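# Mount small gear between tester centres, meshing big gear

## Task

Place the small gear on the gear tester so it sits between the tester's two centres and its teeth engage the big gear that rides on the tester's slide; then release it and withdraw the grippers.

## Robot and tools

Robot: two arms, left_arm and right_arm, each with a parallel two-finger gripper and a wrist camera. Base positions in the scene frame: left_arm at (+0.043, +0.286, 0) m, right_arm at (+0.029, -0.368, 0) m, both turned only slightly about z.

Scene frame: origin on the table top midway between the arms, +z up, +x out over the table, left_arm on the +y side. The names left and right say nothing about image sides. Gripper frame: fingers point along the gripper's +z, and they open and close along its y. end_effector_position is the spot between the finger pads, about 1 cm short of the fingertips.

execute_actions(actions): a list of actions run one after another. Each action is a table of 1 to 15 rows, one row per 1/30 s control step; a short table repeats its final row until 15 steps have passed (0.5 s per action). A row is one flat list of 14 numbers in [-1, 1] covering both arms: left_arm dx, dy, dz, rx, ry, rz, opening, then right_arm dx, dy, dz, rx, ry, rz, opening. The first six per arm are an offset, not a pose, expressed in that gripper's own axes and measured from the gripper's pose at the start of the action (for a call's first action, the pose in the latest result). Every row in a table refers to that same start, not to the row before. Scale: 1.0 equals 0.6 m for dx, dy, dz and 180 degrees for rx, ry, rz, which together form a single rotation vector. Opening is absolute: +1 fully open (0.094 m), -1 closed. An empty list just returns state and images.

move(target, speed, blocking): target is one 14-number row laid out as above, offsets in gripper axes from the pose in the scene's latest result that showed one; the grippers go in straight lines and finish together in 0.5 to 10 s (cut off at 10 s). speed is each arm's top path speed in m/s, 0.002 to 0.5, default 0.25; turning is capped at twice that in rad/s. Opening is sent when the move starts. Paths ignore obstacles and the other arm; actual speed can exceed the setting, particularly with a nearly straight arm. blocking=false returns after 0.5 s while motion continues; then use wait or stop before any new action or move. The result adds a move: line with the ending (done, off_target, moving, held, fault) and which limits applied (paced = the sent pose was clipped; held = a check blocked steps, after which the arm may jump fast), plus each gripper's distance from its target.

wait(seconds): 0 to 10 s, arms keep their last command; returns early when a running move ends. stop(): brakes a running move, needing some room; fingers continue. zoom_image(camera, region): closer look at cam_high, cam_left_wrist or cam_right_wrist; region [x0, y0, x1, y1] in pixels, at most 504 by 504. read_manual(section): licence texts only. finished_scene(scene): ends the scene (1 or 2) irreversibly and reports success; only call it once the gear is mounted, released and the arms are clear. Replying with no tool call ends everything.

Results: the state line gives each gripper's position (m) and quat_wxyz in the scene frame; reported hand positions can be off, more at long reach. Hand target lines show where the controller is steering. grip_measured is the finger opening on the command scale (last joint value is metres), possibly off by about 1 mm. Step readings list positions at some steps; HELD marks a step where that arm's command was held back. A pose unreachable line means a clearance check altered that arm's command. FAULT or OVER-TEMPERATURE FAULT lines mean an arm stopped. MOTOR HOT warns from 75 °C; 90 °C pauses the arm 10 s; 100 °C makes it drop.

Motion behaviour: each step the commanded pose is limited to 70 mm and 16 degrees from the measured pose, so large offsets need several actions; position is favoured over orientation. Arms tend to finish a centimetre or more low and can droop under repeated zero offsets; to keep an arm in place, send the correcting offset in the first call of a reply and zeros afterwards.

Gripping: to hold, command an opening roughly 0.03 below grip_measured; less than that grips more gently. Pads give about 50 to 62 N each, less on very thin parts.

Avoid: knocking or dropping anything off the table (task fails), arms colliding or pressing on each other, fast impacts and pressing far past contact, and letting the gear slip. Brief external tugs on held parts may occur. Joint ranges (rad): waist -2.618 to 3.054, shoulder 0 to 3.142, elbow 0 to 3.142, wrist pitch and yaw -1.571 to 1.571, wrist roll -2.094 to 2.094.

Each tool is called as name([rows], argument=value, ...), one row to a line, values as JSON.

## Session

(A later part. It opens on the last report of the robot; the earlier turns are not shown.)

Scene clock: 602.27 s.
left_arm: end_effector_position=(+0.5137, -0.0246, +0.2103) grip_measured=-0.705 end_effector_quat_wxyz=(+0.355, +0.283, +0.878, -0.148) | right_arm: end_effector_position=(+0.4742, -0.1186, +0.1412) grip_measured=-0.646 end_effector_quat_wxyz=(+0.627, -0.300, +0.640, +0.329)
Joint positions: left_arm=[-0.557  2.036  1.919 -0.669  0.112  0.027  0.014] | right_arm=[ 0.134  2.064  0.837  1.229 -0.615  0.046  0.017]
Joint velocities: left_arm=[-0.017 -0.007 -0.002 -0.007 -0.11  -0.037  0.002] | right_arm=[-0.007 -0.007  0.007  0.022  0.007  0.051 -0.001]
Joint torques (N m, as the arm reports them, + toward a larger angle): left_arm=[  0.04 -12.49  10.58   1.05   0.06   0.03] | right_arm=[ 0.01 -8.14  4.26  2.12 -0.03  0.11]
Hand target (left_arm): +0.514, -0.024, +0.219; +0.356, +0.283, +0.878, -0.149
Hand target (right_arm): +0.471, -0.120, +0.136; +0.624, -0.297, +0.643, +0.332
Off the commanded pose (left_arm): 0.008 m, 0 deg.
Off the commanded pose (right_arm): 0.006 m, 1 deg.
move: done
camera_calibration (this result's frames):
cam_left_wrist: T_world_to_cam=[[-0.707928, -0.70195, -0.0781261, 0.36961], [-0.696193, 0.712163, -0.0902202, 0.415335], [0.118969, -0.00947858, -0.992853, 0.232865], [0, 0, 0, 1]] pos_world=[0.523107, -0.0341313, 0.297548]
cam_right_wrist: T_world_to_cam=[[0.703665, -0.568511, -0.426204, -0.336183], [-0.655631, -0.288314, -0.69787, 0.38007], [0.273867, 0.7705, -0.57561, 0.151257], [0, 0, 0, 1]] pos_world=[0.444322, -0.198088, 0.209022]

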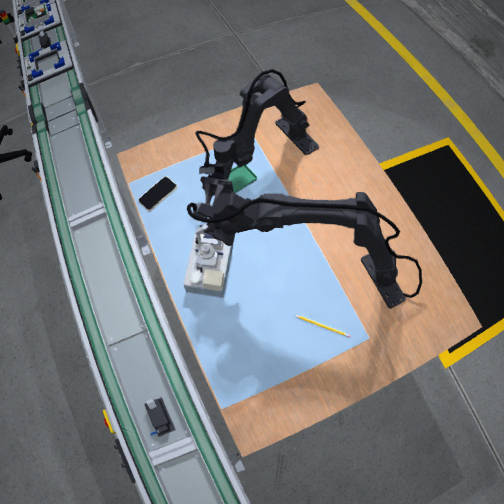

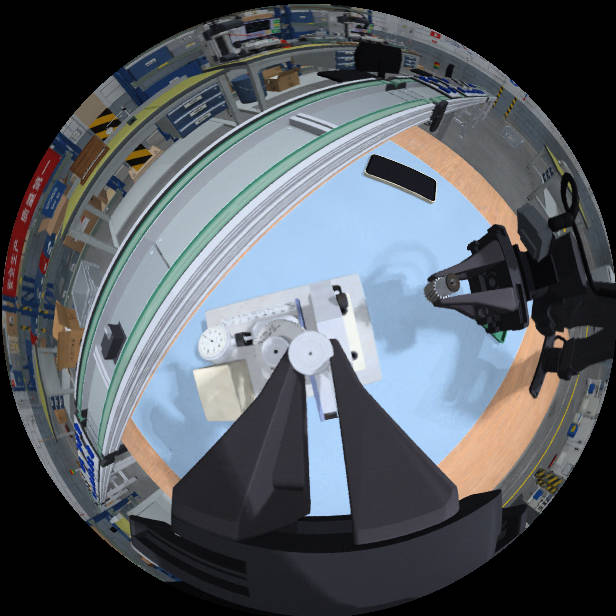

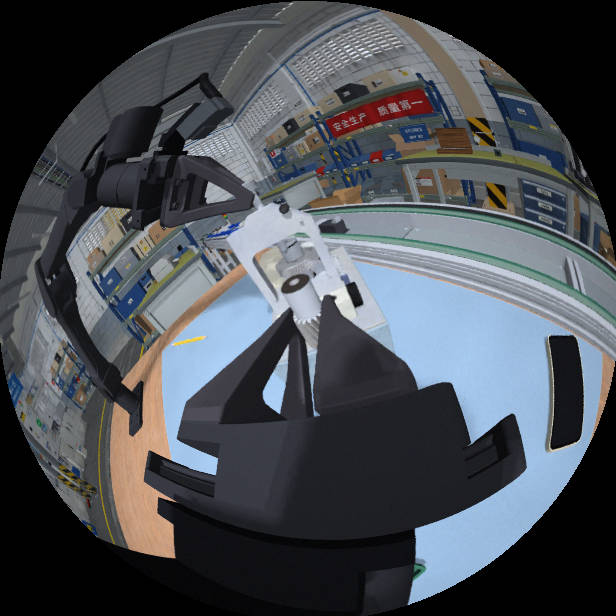

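move(target=[-0.06,0,-0.095,0,-0.05,0,-0.9,-0.005,0.044,0.143,0,-0.011,-0.014,-0.85], speed=0.05)

move(target=[-0.06,0,-0.08,0,-0.05,0,-0.9,-0.018,0.002,0.058,0,-0.009,0,-0.85], speed=0.02)

move(target=[-0.03,0,-0.03,0,0,0,-0.9,0.0,0,0,0,0,0,-0.85], speed=0.01)

zoom_image(camera="cam_right_wrist", region=[230,200,400,370])

Scene clock: 618.73 s.
left_arm: end_effector_position=(+0.5136, -0.0246, +0.2285) grip_measured=-0.705 end_effector_quat_wxyz=(+0.393, +0.275, +0.863, -0.160) | right_arm: end_effector_position=(+0.5001, -0.0410, +0.1352) grip_measured=-0.646 end_effector_quat_wxyz=(+0.632, -0.307, +0.634, +0.322)
Joint positions: left_arm=[-0.557  1.973  1.837 -0.563  0.112  0.016  0.014] | right_arm=[ 0.296  2.217  1.087  1.138 -0.455  0.023  0.017]
Joint velocities: left_arm=[ 0.002 -0.002  0.002  0.007  0.022  0.022 -0.001] | right_arm=[ 0.012  0.017  0.002  0.037  0.066  0.022 -0.   ]
Joint torques (N m, as the arm reports them, + toward a larger angle): left_arm=[  1.14 -20.62   8.29   1.25   0.26   0.  ] | right_arm=[  0.63 -10.01   8.59   1.98   0.1   -0.1 ]
Hand target (left_arm): +0.504, -0.013, +0.274; +0.423, +0.270, +0.848, -0.171
Hand target (right_arm): +0.505, -0.035, +0.146; +0.645, -0.310, +0.622, +0.318
Off the commanded pose (left_arm): 0.050 m, 4 deg.
Off the commanded pose (right_arm): 0.013 m, 2 deg.
move: off_target (left_arm, right_arm)
camera_calibration (this result's frames):
cam_left_wrist: T_world_to_cam=[[-0.696876, -0.711527, -0.0899627, 0.367808], [-0.692323, 0.700144, -0.174605, 0.433912], [0.187223, -0.0593946, -0.98052, 0.211825], [0, 0, 0, 1]] pos_world=[0.517065, -0.0295142, 0.316551]
cam_right_wrist: T_world_to_cam=[[0.714327, -0.571771, -0.403504, -0.32133], [-0.638764, -0.297188, -0.70969, 0.407937], [0.285863, 0.764694, -0.577516, 0.0748941], [0, 0, 0, 1]] pos_world=[0.4687, -0.119764, 0.203103]

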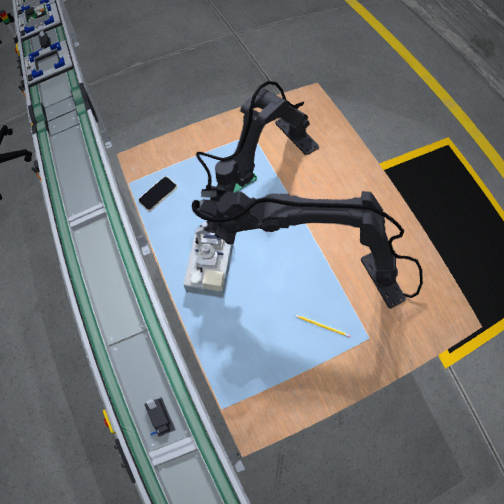

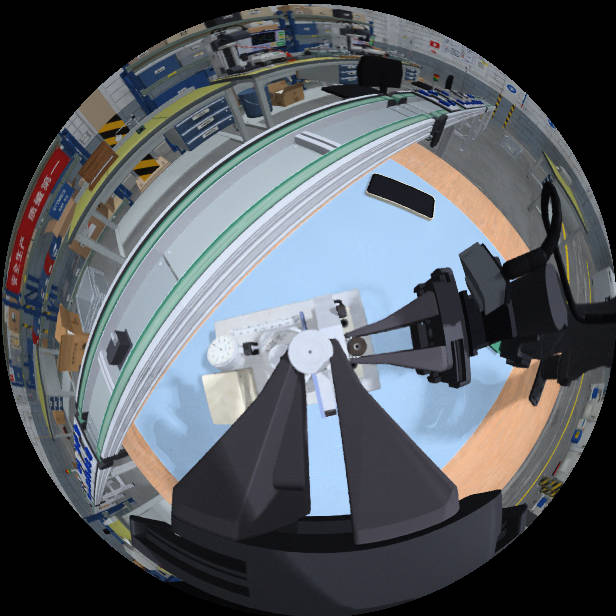

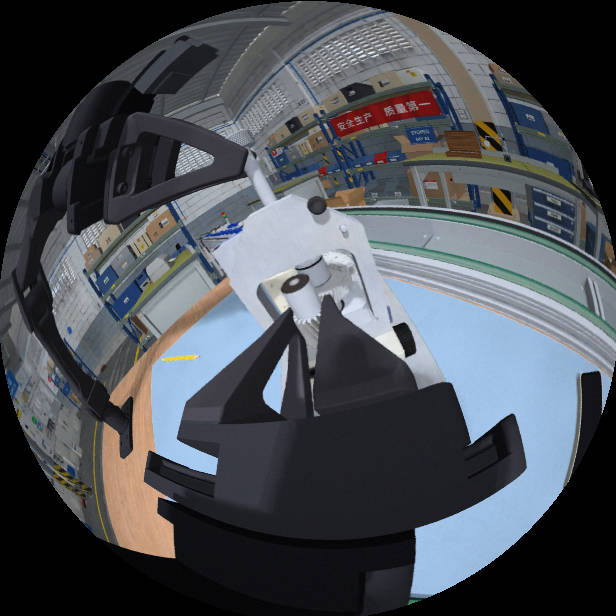

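Scene clock: 622.90 s.
left_arm: end_effector_position=(+0.5139, -0.0248, +0.2315) grip_measured=-0.705 end_effector_quat_wxyz=(+0.420, +0.267, +0.850, -0.170) | right_arm: end_effector_position=(+0.5159, -0.0207, +0.1347) grip_measured=-0.646 end_effector_quat_wxyz=(+0.631, -0.306, +0.635, +0.323)
Joint positions: left_arm=[-0.557  1.93   1.739 -0.444  0.112  0.002  0.014] | right_arm=[ 0.322  2.276  1.204  1.079 -0.428  0.027  0.017]
Joint velocities: left_arm=[-0.017  0.002 -0.002 -0.022  0.007 -0.022 -0.   ] | right_arm=[ 0.017  0.007  0.002  0.081 -0.007 -0.095  0.   ]
Joint torques (N m, as the arm reports them, + toward a larger angle): left_arm=[  0.93 -21.22   8.49   1.42   0.23   0.02] | right_arm=[  0.76 -10.64   8.88   1.97   0.13   0.07]
Hand target (left_arm): +0.505, -0.014, +0.284; +0.459, +0.262, +0.829, -0.182
Hand target (right_arm): +0.520, -0.013, +0.147; +0.641, -0.303, +0.625, +0.326
Off the commanded pose (left_arm): 0.057 m, 5 deg.
Off the commanded pose (right_arm): 0.015 m, 2 deg.
move: off_target (left_arm, right_arm)
camera_calibration (this result's frames):
cam_left_wrist: T_world_to_cam=[[-0.686393, -0.721238, -0.0931722, 0.363274], [-0.688208, 0.685613, -0.237286, 0.446808], [0.23502, -0.0987499, -0.966961, 0.186077], [0, 0, 0, 1]] pos_world=[0.513114, -0.0259555, 0.319797]
cam_right_wrist: T_world_to_cam=[[0.712006, -0.571777, -0.407576, -0.319425], [-0.642033, -0.295089, -0.707613, 0.425219], [0.284326, 0.765502, -0.577205, 0.0553706], [0, 0, 0, 1]] pos_world=[0.484694, -0.0995488, 0.202661]

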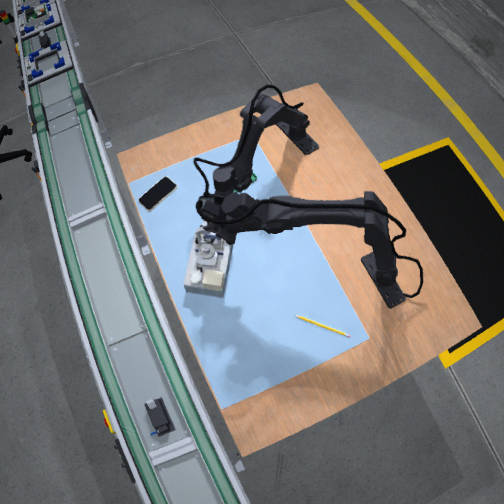

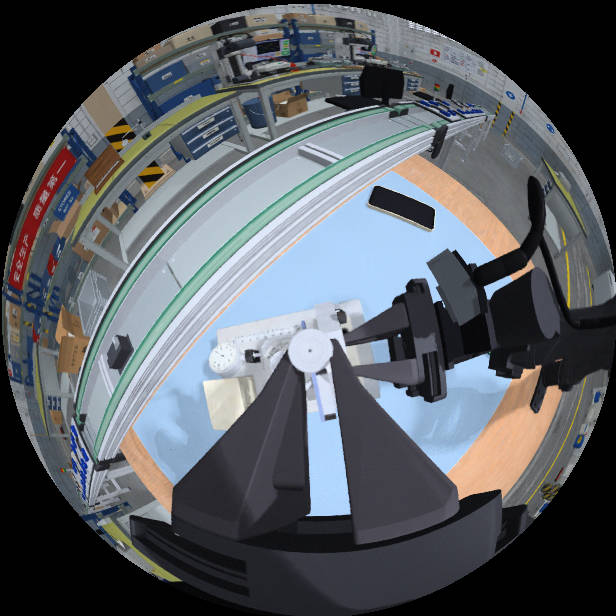

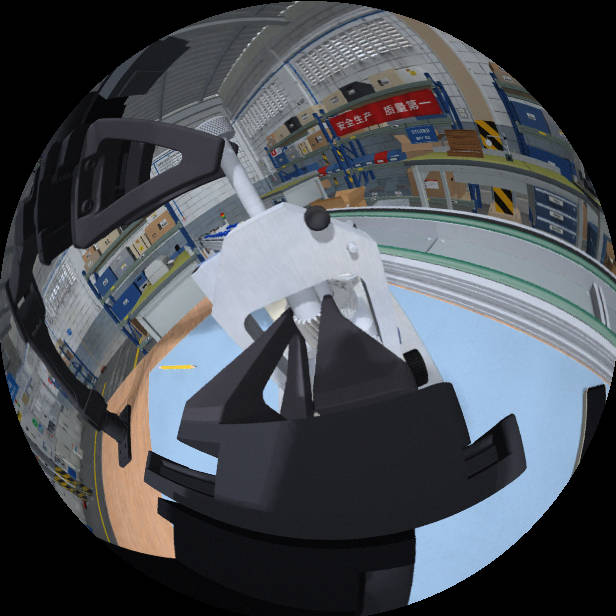

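Scene clock: 625.67 s.
left_arm: end_effector_position=(+0.5138, -0.0248, +0.2200) grip_measured=-0.705 end_effector_quat_wxyz=(+0.399, +0.269, +0.861, -0.164) | right_arm: end_effector_position=(+0.5166, -0.0212, +0.1305) grip_measured=-0.646 end_effector_quat_wxyz=(+0.627, -0.304, +0.641, +0.321)
Joint positions: left_arm=[-0.557  1.959  1.772 -0.495  0.112  0.003  0.014] | right_arm=[ 0.322  2.278  1.204  1.066 -0.423  0.027  0.017]
Joint velocities: left_arm=[ 0.007  0.012  0.002 -0.051  0.037 -0.007 -0.001] | right_arm=[-0.012 -0.002  0.002  0.037 -0.081 -0.066  0.001]
Joint torques (N m, as the arm reports them, + toward a larger angle): left_arm=[  0.28 -16.09  11.65   1.08   0.08   0.01] | right_arm=[  0.04 -11.4    6.11   2.11  -0.06   0.01]
Hand target (left_arm): +0.511, -0.021, +0.256; +0.421, +0.267, +0.850, -0.170
Hand target (right_arm): +0.516, -0.021, +0.135; +0.632, -0.306, +0.635, +0.323
Off the commanded pose (left_arm): 0.037 m, 3 deg.
Off the commanded pose (right_arm): 0.004 m, 1 deg.
move: off_target (left_arm)
camera_calibration (this result's frames):
cam_left_wrist: T_world_to_cam=[[-0.690696, -0.718284, -0.0837067, 0.362334], [-0.696212, 0.691798, -0.191583, 0.438287], [0.195519, -0.0740478, -0.9779, 0.198284], [0, 0, 0, 1]] pos_world=[0.516635, -0.0282647, 0.3082]
cam_right_wrist: T_world_to_cam=[[0.703781, -0.578181, -0.412793, -0.317177], [-0.652701, -0.296833, -0.697045, 0.426623], [0.280488, 0.759998, -0.586285, 0.0561661], [0, 0, 0, 1]] pos_world=[0.485927, -0.0994365, 0.199376]

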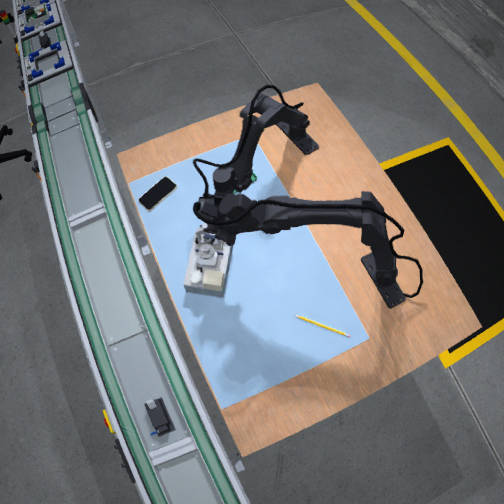

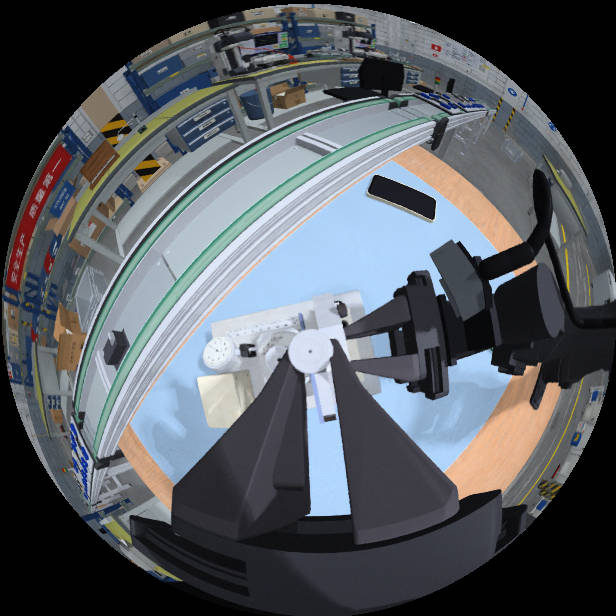

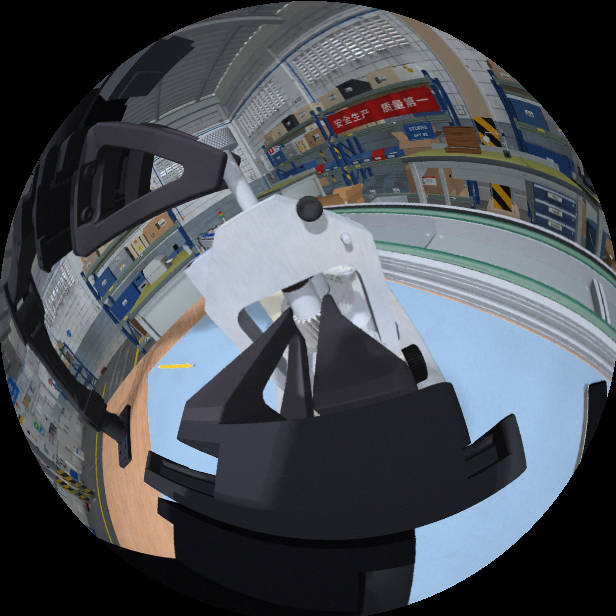

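Region (230, 200, 400, 370) of cam_right_wrist's 616x616 image, scaled by 2.965, with more detail than that image has.

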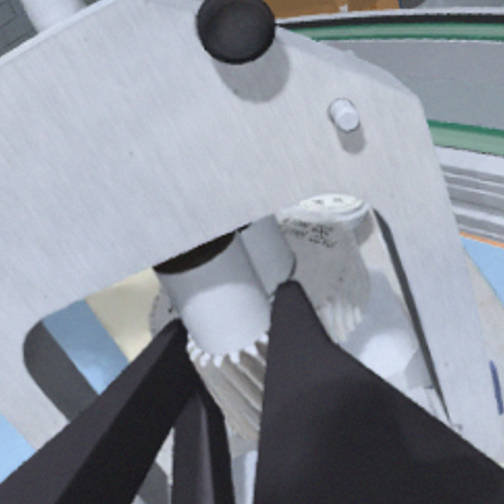

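Promising; lower further.

move(target=[-0.005,0,-0.005,0,0,0,-0.9,0.005,0,0,0,0,0,-0.85], speed=0.01)

zoom_image(camera="cam_right_wrist", region=[230,200,400,370])

Scene clock: 631.20 s.
left_arm: end_effector_position=(+0.5143, -0.0251, +0.2182) grip_measured=-0.705 end_effector_quat_wxyz=(+0.398, +0.269, +0.861, -0.164) | right_arm: end_effector_position=(+0.5166, -0.0212, +0.1304) grip_measured=-0.646 end_effector_quat_wxyz=(+0.627, -0.304, +0.641, +0.321)
Joint positions: left_arm=[-0.557  1.963  1.772 -0.494  0.112  0.003  0.014] | right_arm=[ 0.322  2.278  1.204  1.066 -0.422  0.027  0.017]
Joint velocities: left_arm=[ 0.007  0.002 -0.007 -0.066 -0.037 -0.051  0.   ] | right_arm=[-0.012 -0.032 -0.007  0.007  0.007  0.022 -0.   ]
Joint torques (N m, as the arm reports them, + toward a larger angle): left_arm=[ -0.02 -12.84   8.89   1.34   0.04   0.02] | right_arm=[  0.06 -10.3    6.07   2.1   -0.02   0.01]
Hand target (left_arm): +0.514, -0.024, +0.224; +0.400, +0.269, +0.861, -0.164
Hand target (right_arm): +0.517, -0.021, +0.128; +0.627, -0.304, +0.641, +0.321
Off the commanded pose (left_arm): 0.006 m, 0 deg.
Off the commanded pose (right_arm): 0.003 m, 0 deg.
move: done
camera_calibration (this result's frames):
cam_left_wrist: T_world_to_cam=[[-0.691069, -0.717966, -0.0833493, 0.362409], [-0.696505, 0.692311, -0.188641, 0.437933], [0.193142, -0.0723112, -0.978503, 0.197787], [0, 0, 0, 1]] pos_world=[0.517271, -0.0286859, 0.306354]
cam_right_wrist: T_world_to_cam=[[0.703423, -0.578526, -0.412922, -0.317081], [-0.653047, -0.296712, -0.696772, 0.426729], [0.280582, 0.759783, -0.586518, 0.0561081], [0, 0, 0, 1]] pos_world=[0.485973, -0.099454, 0.199312]

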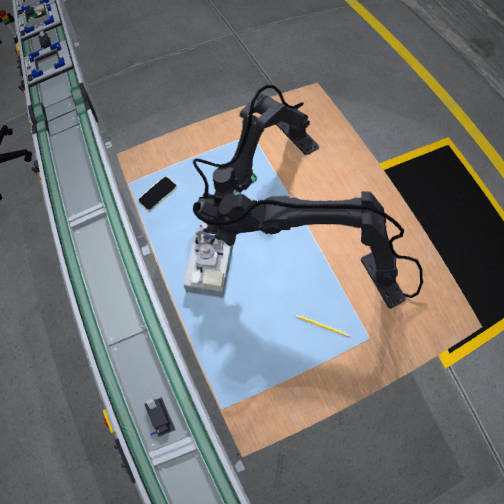

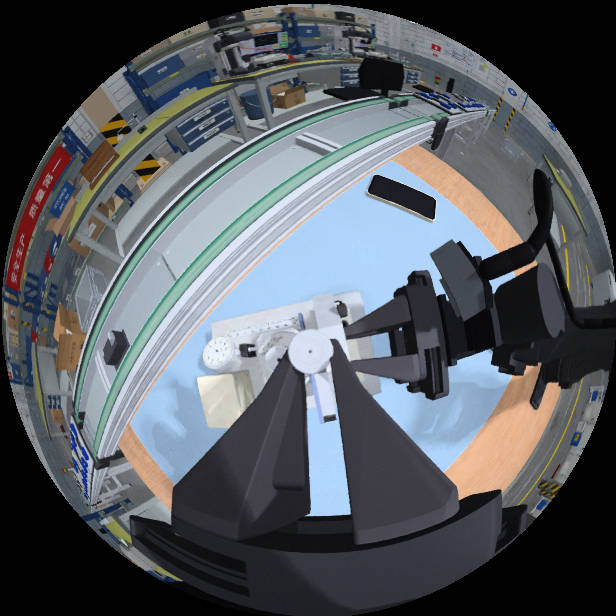

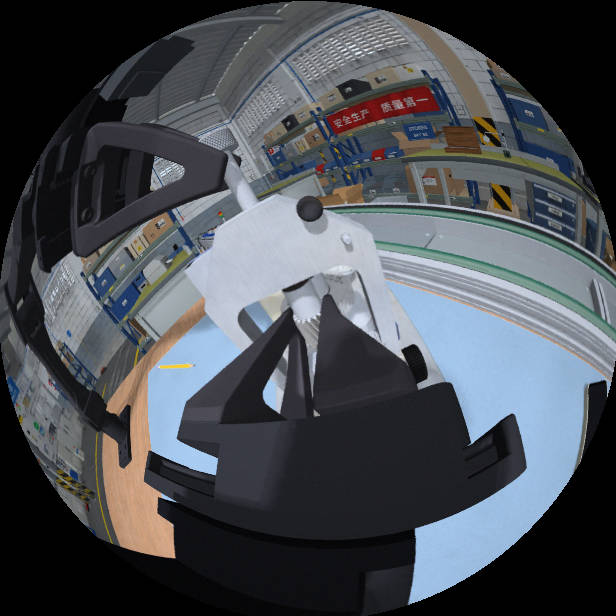

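Region (230, 200, 400, 370) of cam_right_wrist's 616x616 image, scaled by 2.965, with more detail than that image has.

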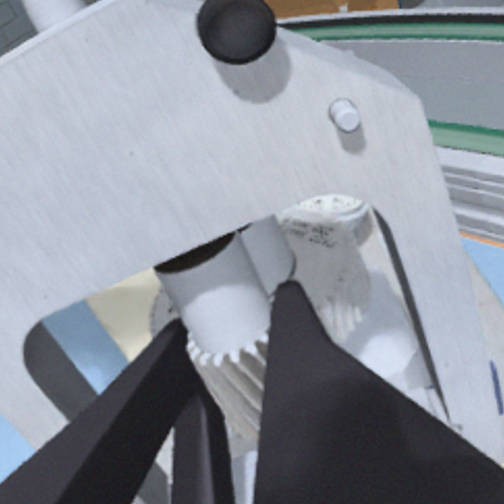

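Release and look.

move(target=[-0.005,0,-0.005,0,0,0,0.3,0,0,0,0,0,0,-0.4], speed=0.01)

move(target=[0,0,-0.15,0,0,0,0.3,0,0,-0.15,0,0,0,-0.4], speed=0.05)

zoom_image(camera="cam_right_wrist", region=[230,180,400,350])

Scene clock: 640.90 s.
left_arm: end_effector_position=(+0.5134, -0.0245, +0.2169) grip_measured=+0.298 end_effector_quat_wxyz=(+0.395, +0.270, +0.863, -0.163) | right_arm: end_effector_position=(+0.5166, -0.0212, +0.1304) grip_measured=-0.402 end_effector_quat_wxyz=(+0.627, -0.304, +0.641, +0.321)
Joint positions: left_arm=[-0.557  1.963  1.772 -0.501  0.112  0.003  0.061] | right_arm=[ 0.322  2.278  1.204  1.066 -0.422  0.027  0.028]
Joint velocities: left_arm=[-0.007  0.002  0.002 -0.066  0.066 -0.007  0.001] | right_arm=[-0.007 -0.022 -0.012  0.037 -0.022  0.037  0.001]
Joint torques (N m, as the arm reports them, + toward a larger angle): left_arm=[  0.11 -12.51   8.76   1.42   0.07   0.01] | right_arm=[  0.   -11.11   6.13   1.97  -0.02   0.03]
Hand target (left_arm): +0.514, -0.025, +0.222; +0.398, +0.269, +0.861, -0.164
Hand target (right_arm): +0.517, -0.021, +0.130; +0.627, -0.304, +0.641, +0.321
Off the commanded pose (left_arm): 0.006 m, 0 deg.
Off the commanded pose (right_arm): 0.000 m, 0 deg.
move: done
camera_calibration (this result's frames):
cam_left_wrist: T_world_to_cam=[[-0.691553, -0.71767, -0.0818777, 0.362005], [-0.69759, 0.692977, -0.182075, 0.435801], [0.187409, -0.0687977, -0.97987, 0.200049], [0, 0, 0, 1]] pos_world=[0.516865, -0.028437, 0.30501]
cam_right_wrist: T_world_to_cam=[[0.703423, -0.578526, -0.412922, -0.317081], [-0.653047, -0.296712, -0.696772, 0.426729], [0.280582, 0.759783, -0.586518, 0.0561081], [0, 0, 0, 1]] pos_world=[0.485973, -0.099454, 0.199312]

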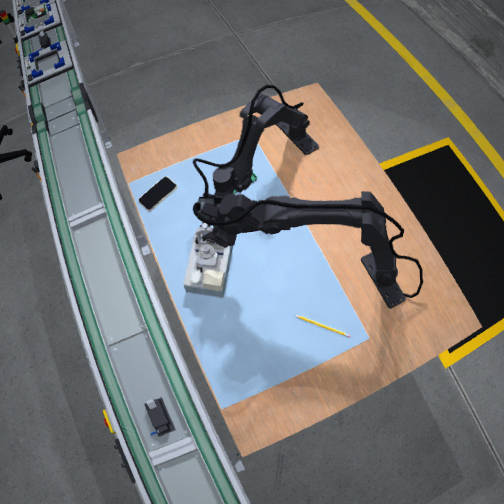

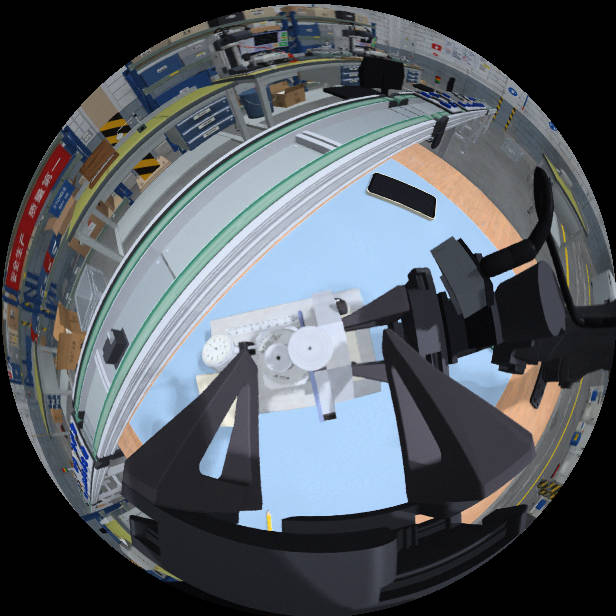

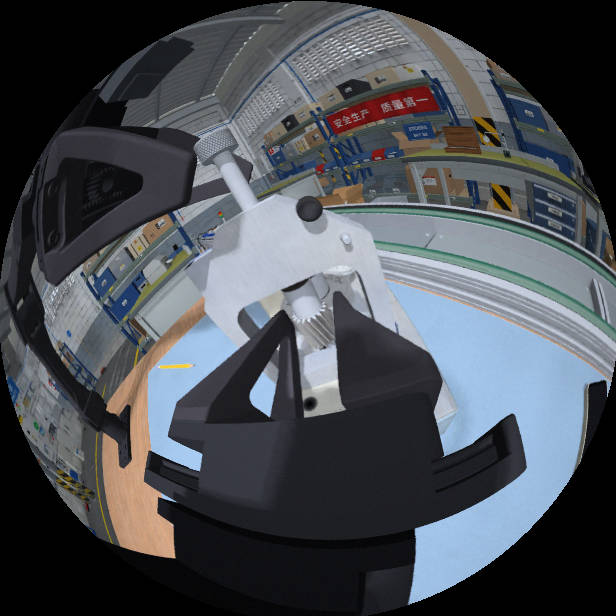

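Scene clock: 643.07 s.
left_arm: end_effector_position=(+0.4642, +0.0152, +0.2721) grip_measured=+0.298 end_effector_quat_wxyz=(+0.397, +0.269, +0.862, -0.163) | right_arm: end_effector_position=(+0.4651, -0.0871, +0.1235) grip_measured=-0.402 end_effector_quat_wxyz=(+0.624, -0.303, +0.645, +0.321)
Joint positions: left_arm=[-0.536  1.732  1.693 -0.65   0.125  0.016  0.061] | right_arm=[ 0.228  2.116  0.842  1.255 -0.515  0.027  0.028]
Joint velocities: left_arm=[-0.017 -0.002  0.002  0.007  0.066 -0.007 -0.001] | right_arm=[-0.012  0.007  0.002 -0.066 -0.037 -0.037 -0.   ]
Joint torques (N m, as the arm reports them, + toward a larger angle): left_arm=[  0.66 -11.87   6.17   1.42   0.19   0.07] | right_arm=[ -0.67 -11.11   3.74   2.03  -0.11   0.04]
Hand target (left_arm): +0.460, +0.021, +0.273; +0.395, +0.270, +0.863, -0.163
Hand target (right_arm): +0.461, -0.092, +0.130; +0.627, -0.303, +0.641, +0.322
Off the commanded pose (left_arm): 0.007 m, 0 deg.
Off the commanded pose (right_arm): 0.010 m, 1 deg.
move: done
camera_calibration (this result's frames):
cam_left_wrist: T_world_to_cam=[[-0.689223, -0.719665, -0.0839841, 0.360534], [-0.698652, 0.690822, -0.186145, 0.385735], [0.19198, -0.0696198, -0.978926, 0.263764], [0, 0, 0, 1]] pos_world=[0.467346, 0.0113525, 0.360287]
cam_right_wrist: T_world_to_cam=[[0.698819, -0.580642, -0.41774, -0.319212], [-0.659959, -0.29814, -0.689614, 0.370925], [0.275874, 0.757606, -0.591546, 0.119204], [0, 0, 0, 1]] pos_world=[0.434981, -0.165071, 0.192962]

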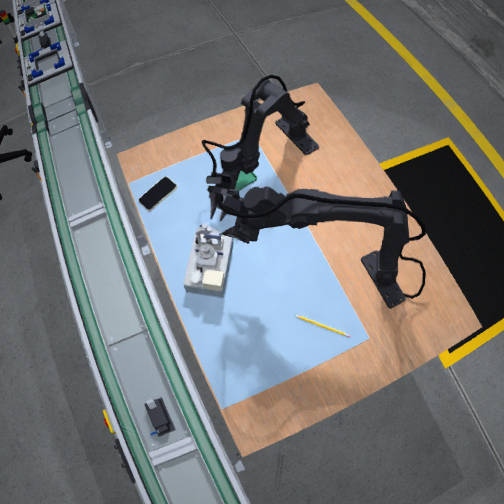

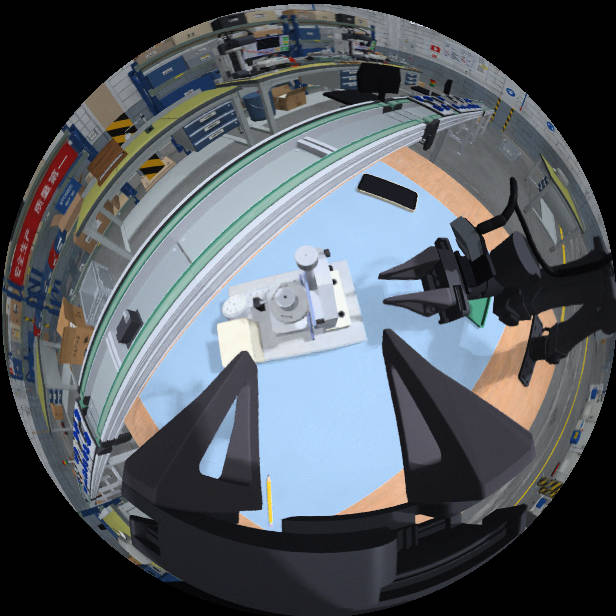

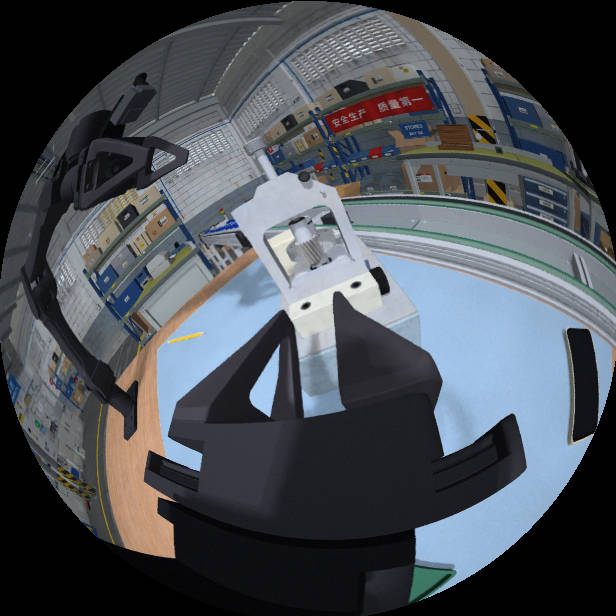

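Region (230, 180, 400, 350) of cam_right_wrist's 616x616 image, scaled by 2.965, with more detail than that image has.

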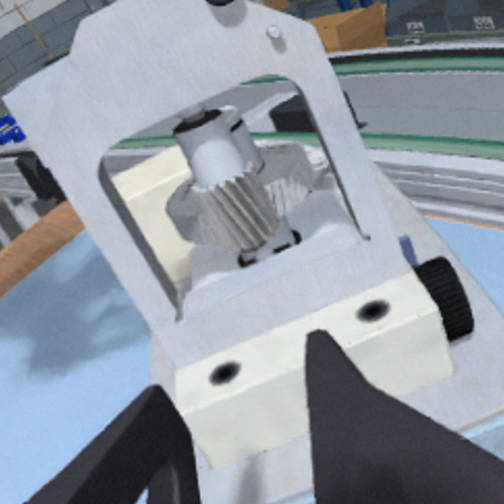

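move(target=[0,0,0,0,0,0,0.3,-0.032,0,0.142,0,-0.015,0,-0.83], speed=0.02)

move(target=[0,0,0,0,0,0,0.3,0,0,-0.13,0,0,0,-0.83], speed=0.05)

zoom_image(camera="cam_right_wrist", region=[230,180,400,350])

Scene clock: 659.33 s.
left_arm: end_effector_position=(+0.4639, +0.0152, +0.2718) grip_measured=+0.298 end_effector_quat_wxyz=(+0.397, +0.269, +0.863, -0.163) | right_arm: end_effector_position=(+0.5097, -0.0314, +0.1352) grip_measured=-0.828 end_effector_quat_wxyz=(+0.634, -0.301, +0.634, +0.326)
Joint positions: left_arm=[-0.536  1.732  1.693 -0.651  0.126  0.016  0.061] | right_arm=[ 0.308  2.254  1.149  1.122 -0.438  0.04   0.008]
Joint velocities: left_arm=[-0.012  0.002 -0.027 -0.007 -0.037 -0.066 -0.001] | right_arm=[-0.007 -0.002  0.002  0.007 -0.095 -0.037  0.   ]
Joint torques (N m, as the arm reports them, + toward a larger angle): left_arm=[-0.14 -9.81  7.46  1.52  0.05  0.  ] | right_arm=[ 1.06 -9.33 10.21  1.73  0.25  0.09]
Hand target (left_arm): +0.464, +0.015, +0.272; +0.397, +0.269, +0.862, -0.163
Hand target (right_arm): +0.517, -0.021, +0.142; +0.639, -0.297, +0.630, +0.327
Off the commanded pose (left_arm): 0.000 m, 0 deg.
Off the commanded pose (right_arm): 0.015 m, 1 deg.
move: off_target (right_arm)
camera_calibration (this result's frames):
cam_left_wrist: T_world_to_cam=[[-0.689583, -0.7194, -0.0833058, 0.360346], [-0.698777, 0.691167, -0.184389, 0.384968], [0.190227, -0.0689391, -0.979317, 0.264386], [0, 0, 0, 1]] pos_world=[0.467201, 0.011382, 0.359921]
cam_right_wrist: T_world_to_cam=[[0.709416, -0.56939, -0.41536, -0.318536], [-0.643942, -0.284098, -0.710371, 0.420119], [0.286475, 0.771417, -0.568198, 0.0635279], [0, 0, 0, 1]] pos_world=[0.478308, -0.111022, 0.20223]

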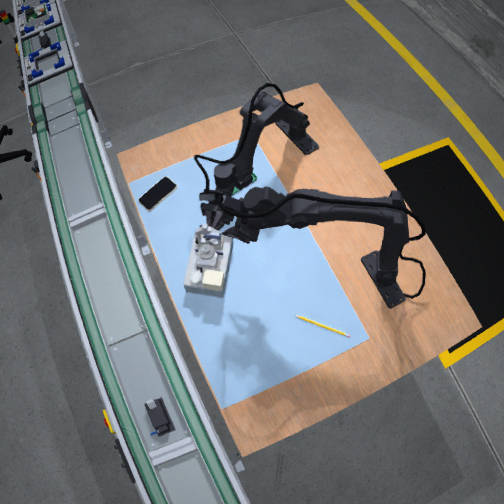

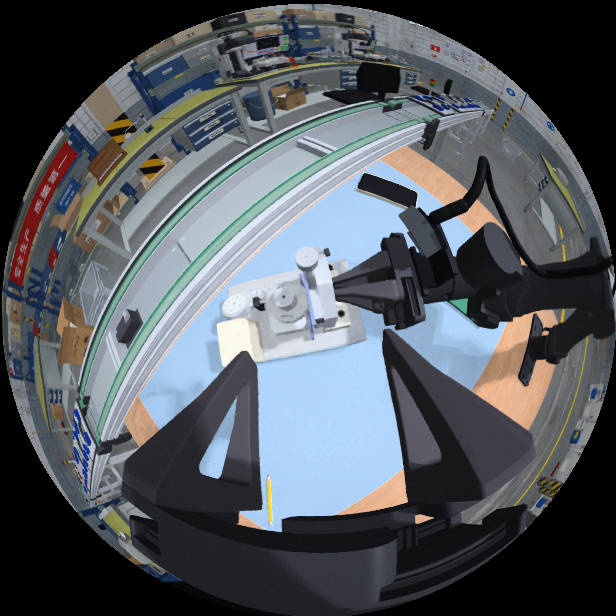

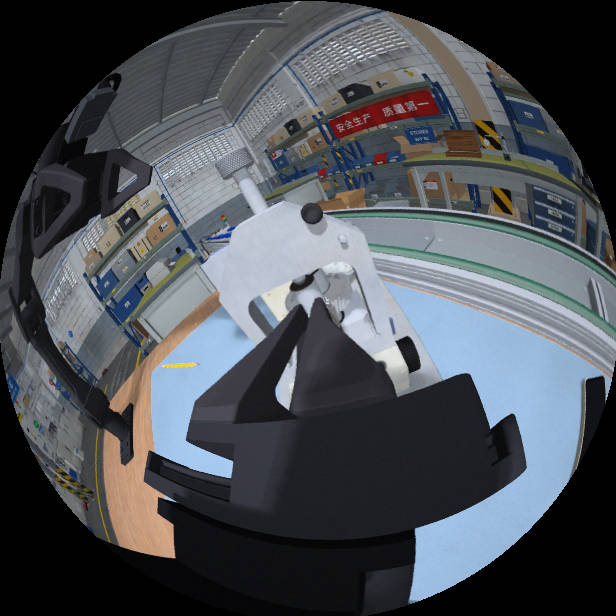

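Scene clock: 661.30 s.
left_arm: end_effector_position=(+0.4639, +0.0152, +0.2718) grip_measured=+0.298 end_effector_quat_wxyz=(+0.397, +0.269, +0.863, -0.163) | right_arm: end_effector_position=(+0.4658, -0.0879, +0.1269) grip_measured=-0.828 end_effector_quat_wxyz=(+0.631, -0.300, +0.637, +0.325)
Joint positions: left_arm=[-0.536  1.732  1.693 -0.651  0.126  0.016  0.061] | right_arm=[ 0.225  2.127  0.843  1.292 -0.52   0.04   0.008]
Joint velocities: left_arm=[ 0.002  0.017  0.017  0.037 -0.007 -0.037  0.   ] | right_arm=[-0.007 -0.012 -0.002  0.037 -0.037  0.022 -0.002]
Joint torques (N m, as the arm reports them, + toward a larger angle): left_arm=[-0.04 -9.91  7.44  1.51  0.05  0.02] | right_arm=[ -0.67 -11.08   3.62   2.03  -0.11   0.08]
Hand target (left_arm): +0.464, +0.015, +0.272; +0.397, +0.269, +0.863, -0.163
Hand target (right_arm): +0.462, -0.093, +0.133; +0.634, -0.300, +0.634, +0.327
Off the commanded pose (left_arm): 0.000 m, 0 deg.
Off the commanded pose (right_arm): 0.010 m, 0 deg.
move: done
camera_calibration (this result's frames):
cam_left_wrist: T_world_to_cam=[[-0.689583, -0.7194, -0.0833058, 0.360346], [-0.698777, 0.691167, -0.184389, 0.384968], [0.190227, -0.0689391, -0.979317, 0.264386], [0, 0, 0, 1]] pos_world=[0.467201, 0.011382, 0.359921]
cam_right_wrist: T_world_to_cam=[[0.705923, -0.572008, -0.417707, -0.321295], [-0.649088, -0.286419, -0.704733, 0.371338], [0.283473, 0.768616, -0.573474, 0.116732], [0, 0, 0, 1]] pos_world=[0.43475, -0.167147, 0.194429]

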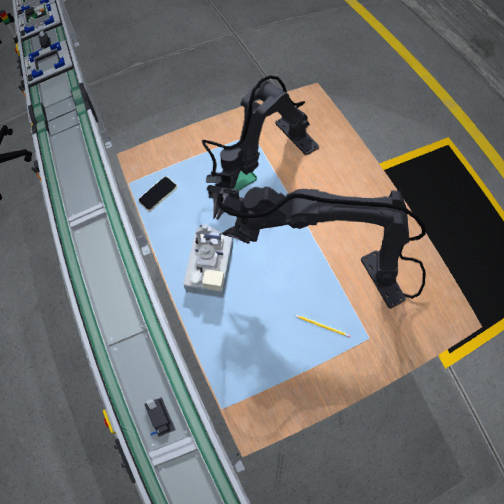

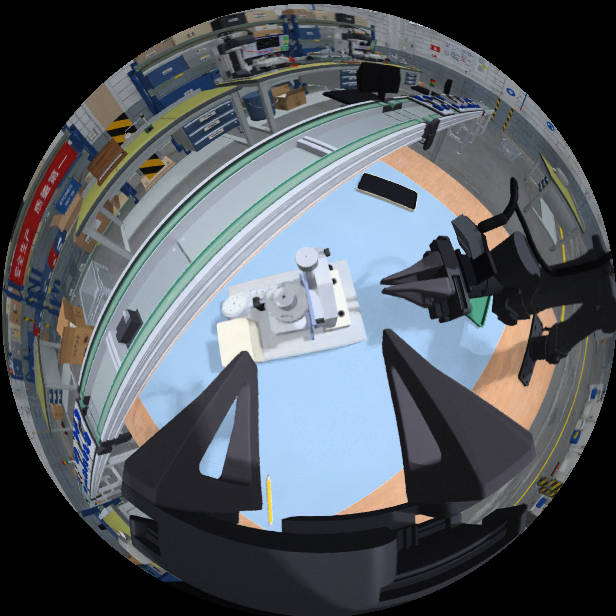

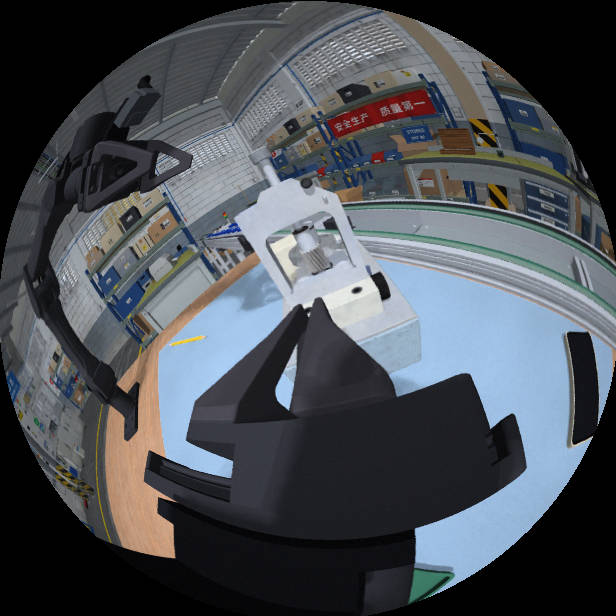

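Region (230, 180, 400, 350) of cam_right_wrist's 616x616 image, scaled by 2.965, with more detail than that image has.

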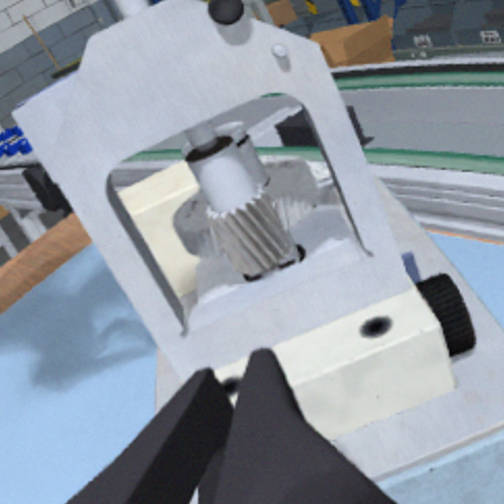

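Snapped in.

finished_scene(scene=1)

The scene is finished: the task was done.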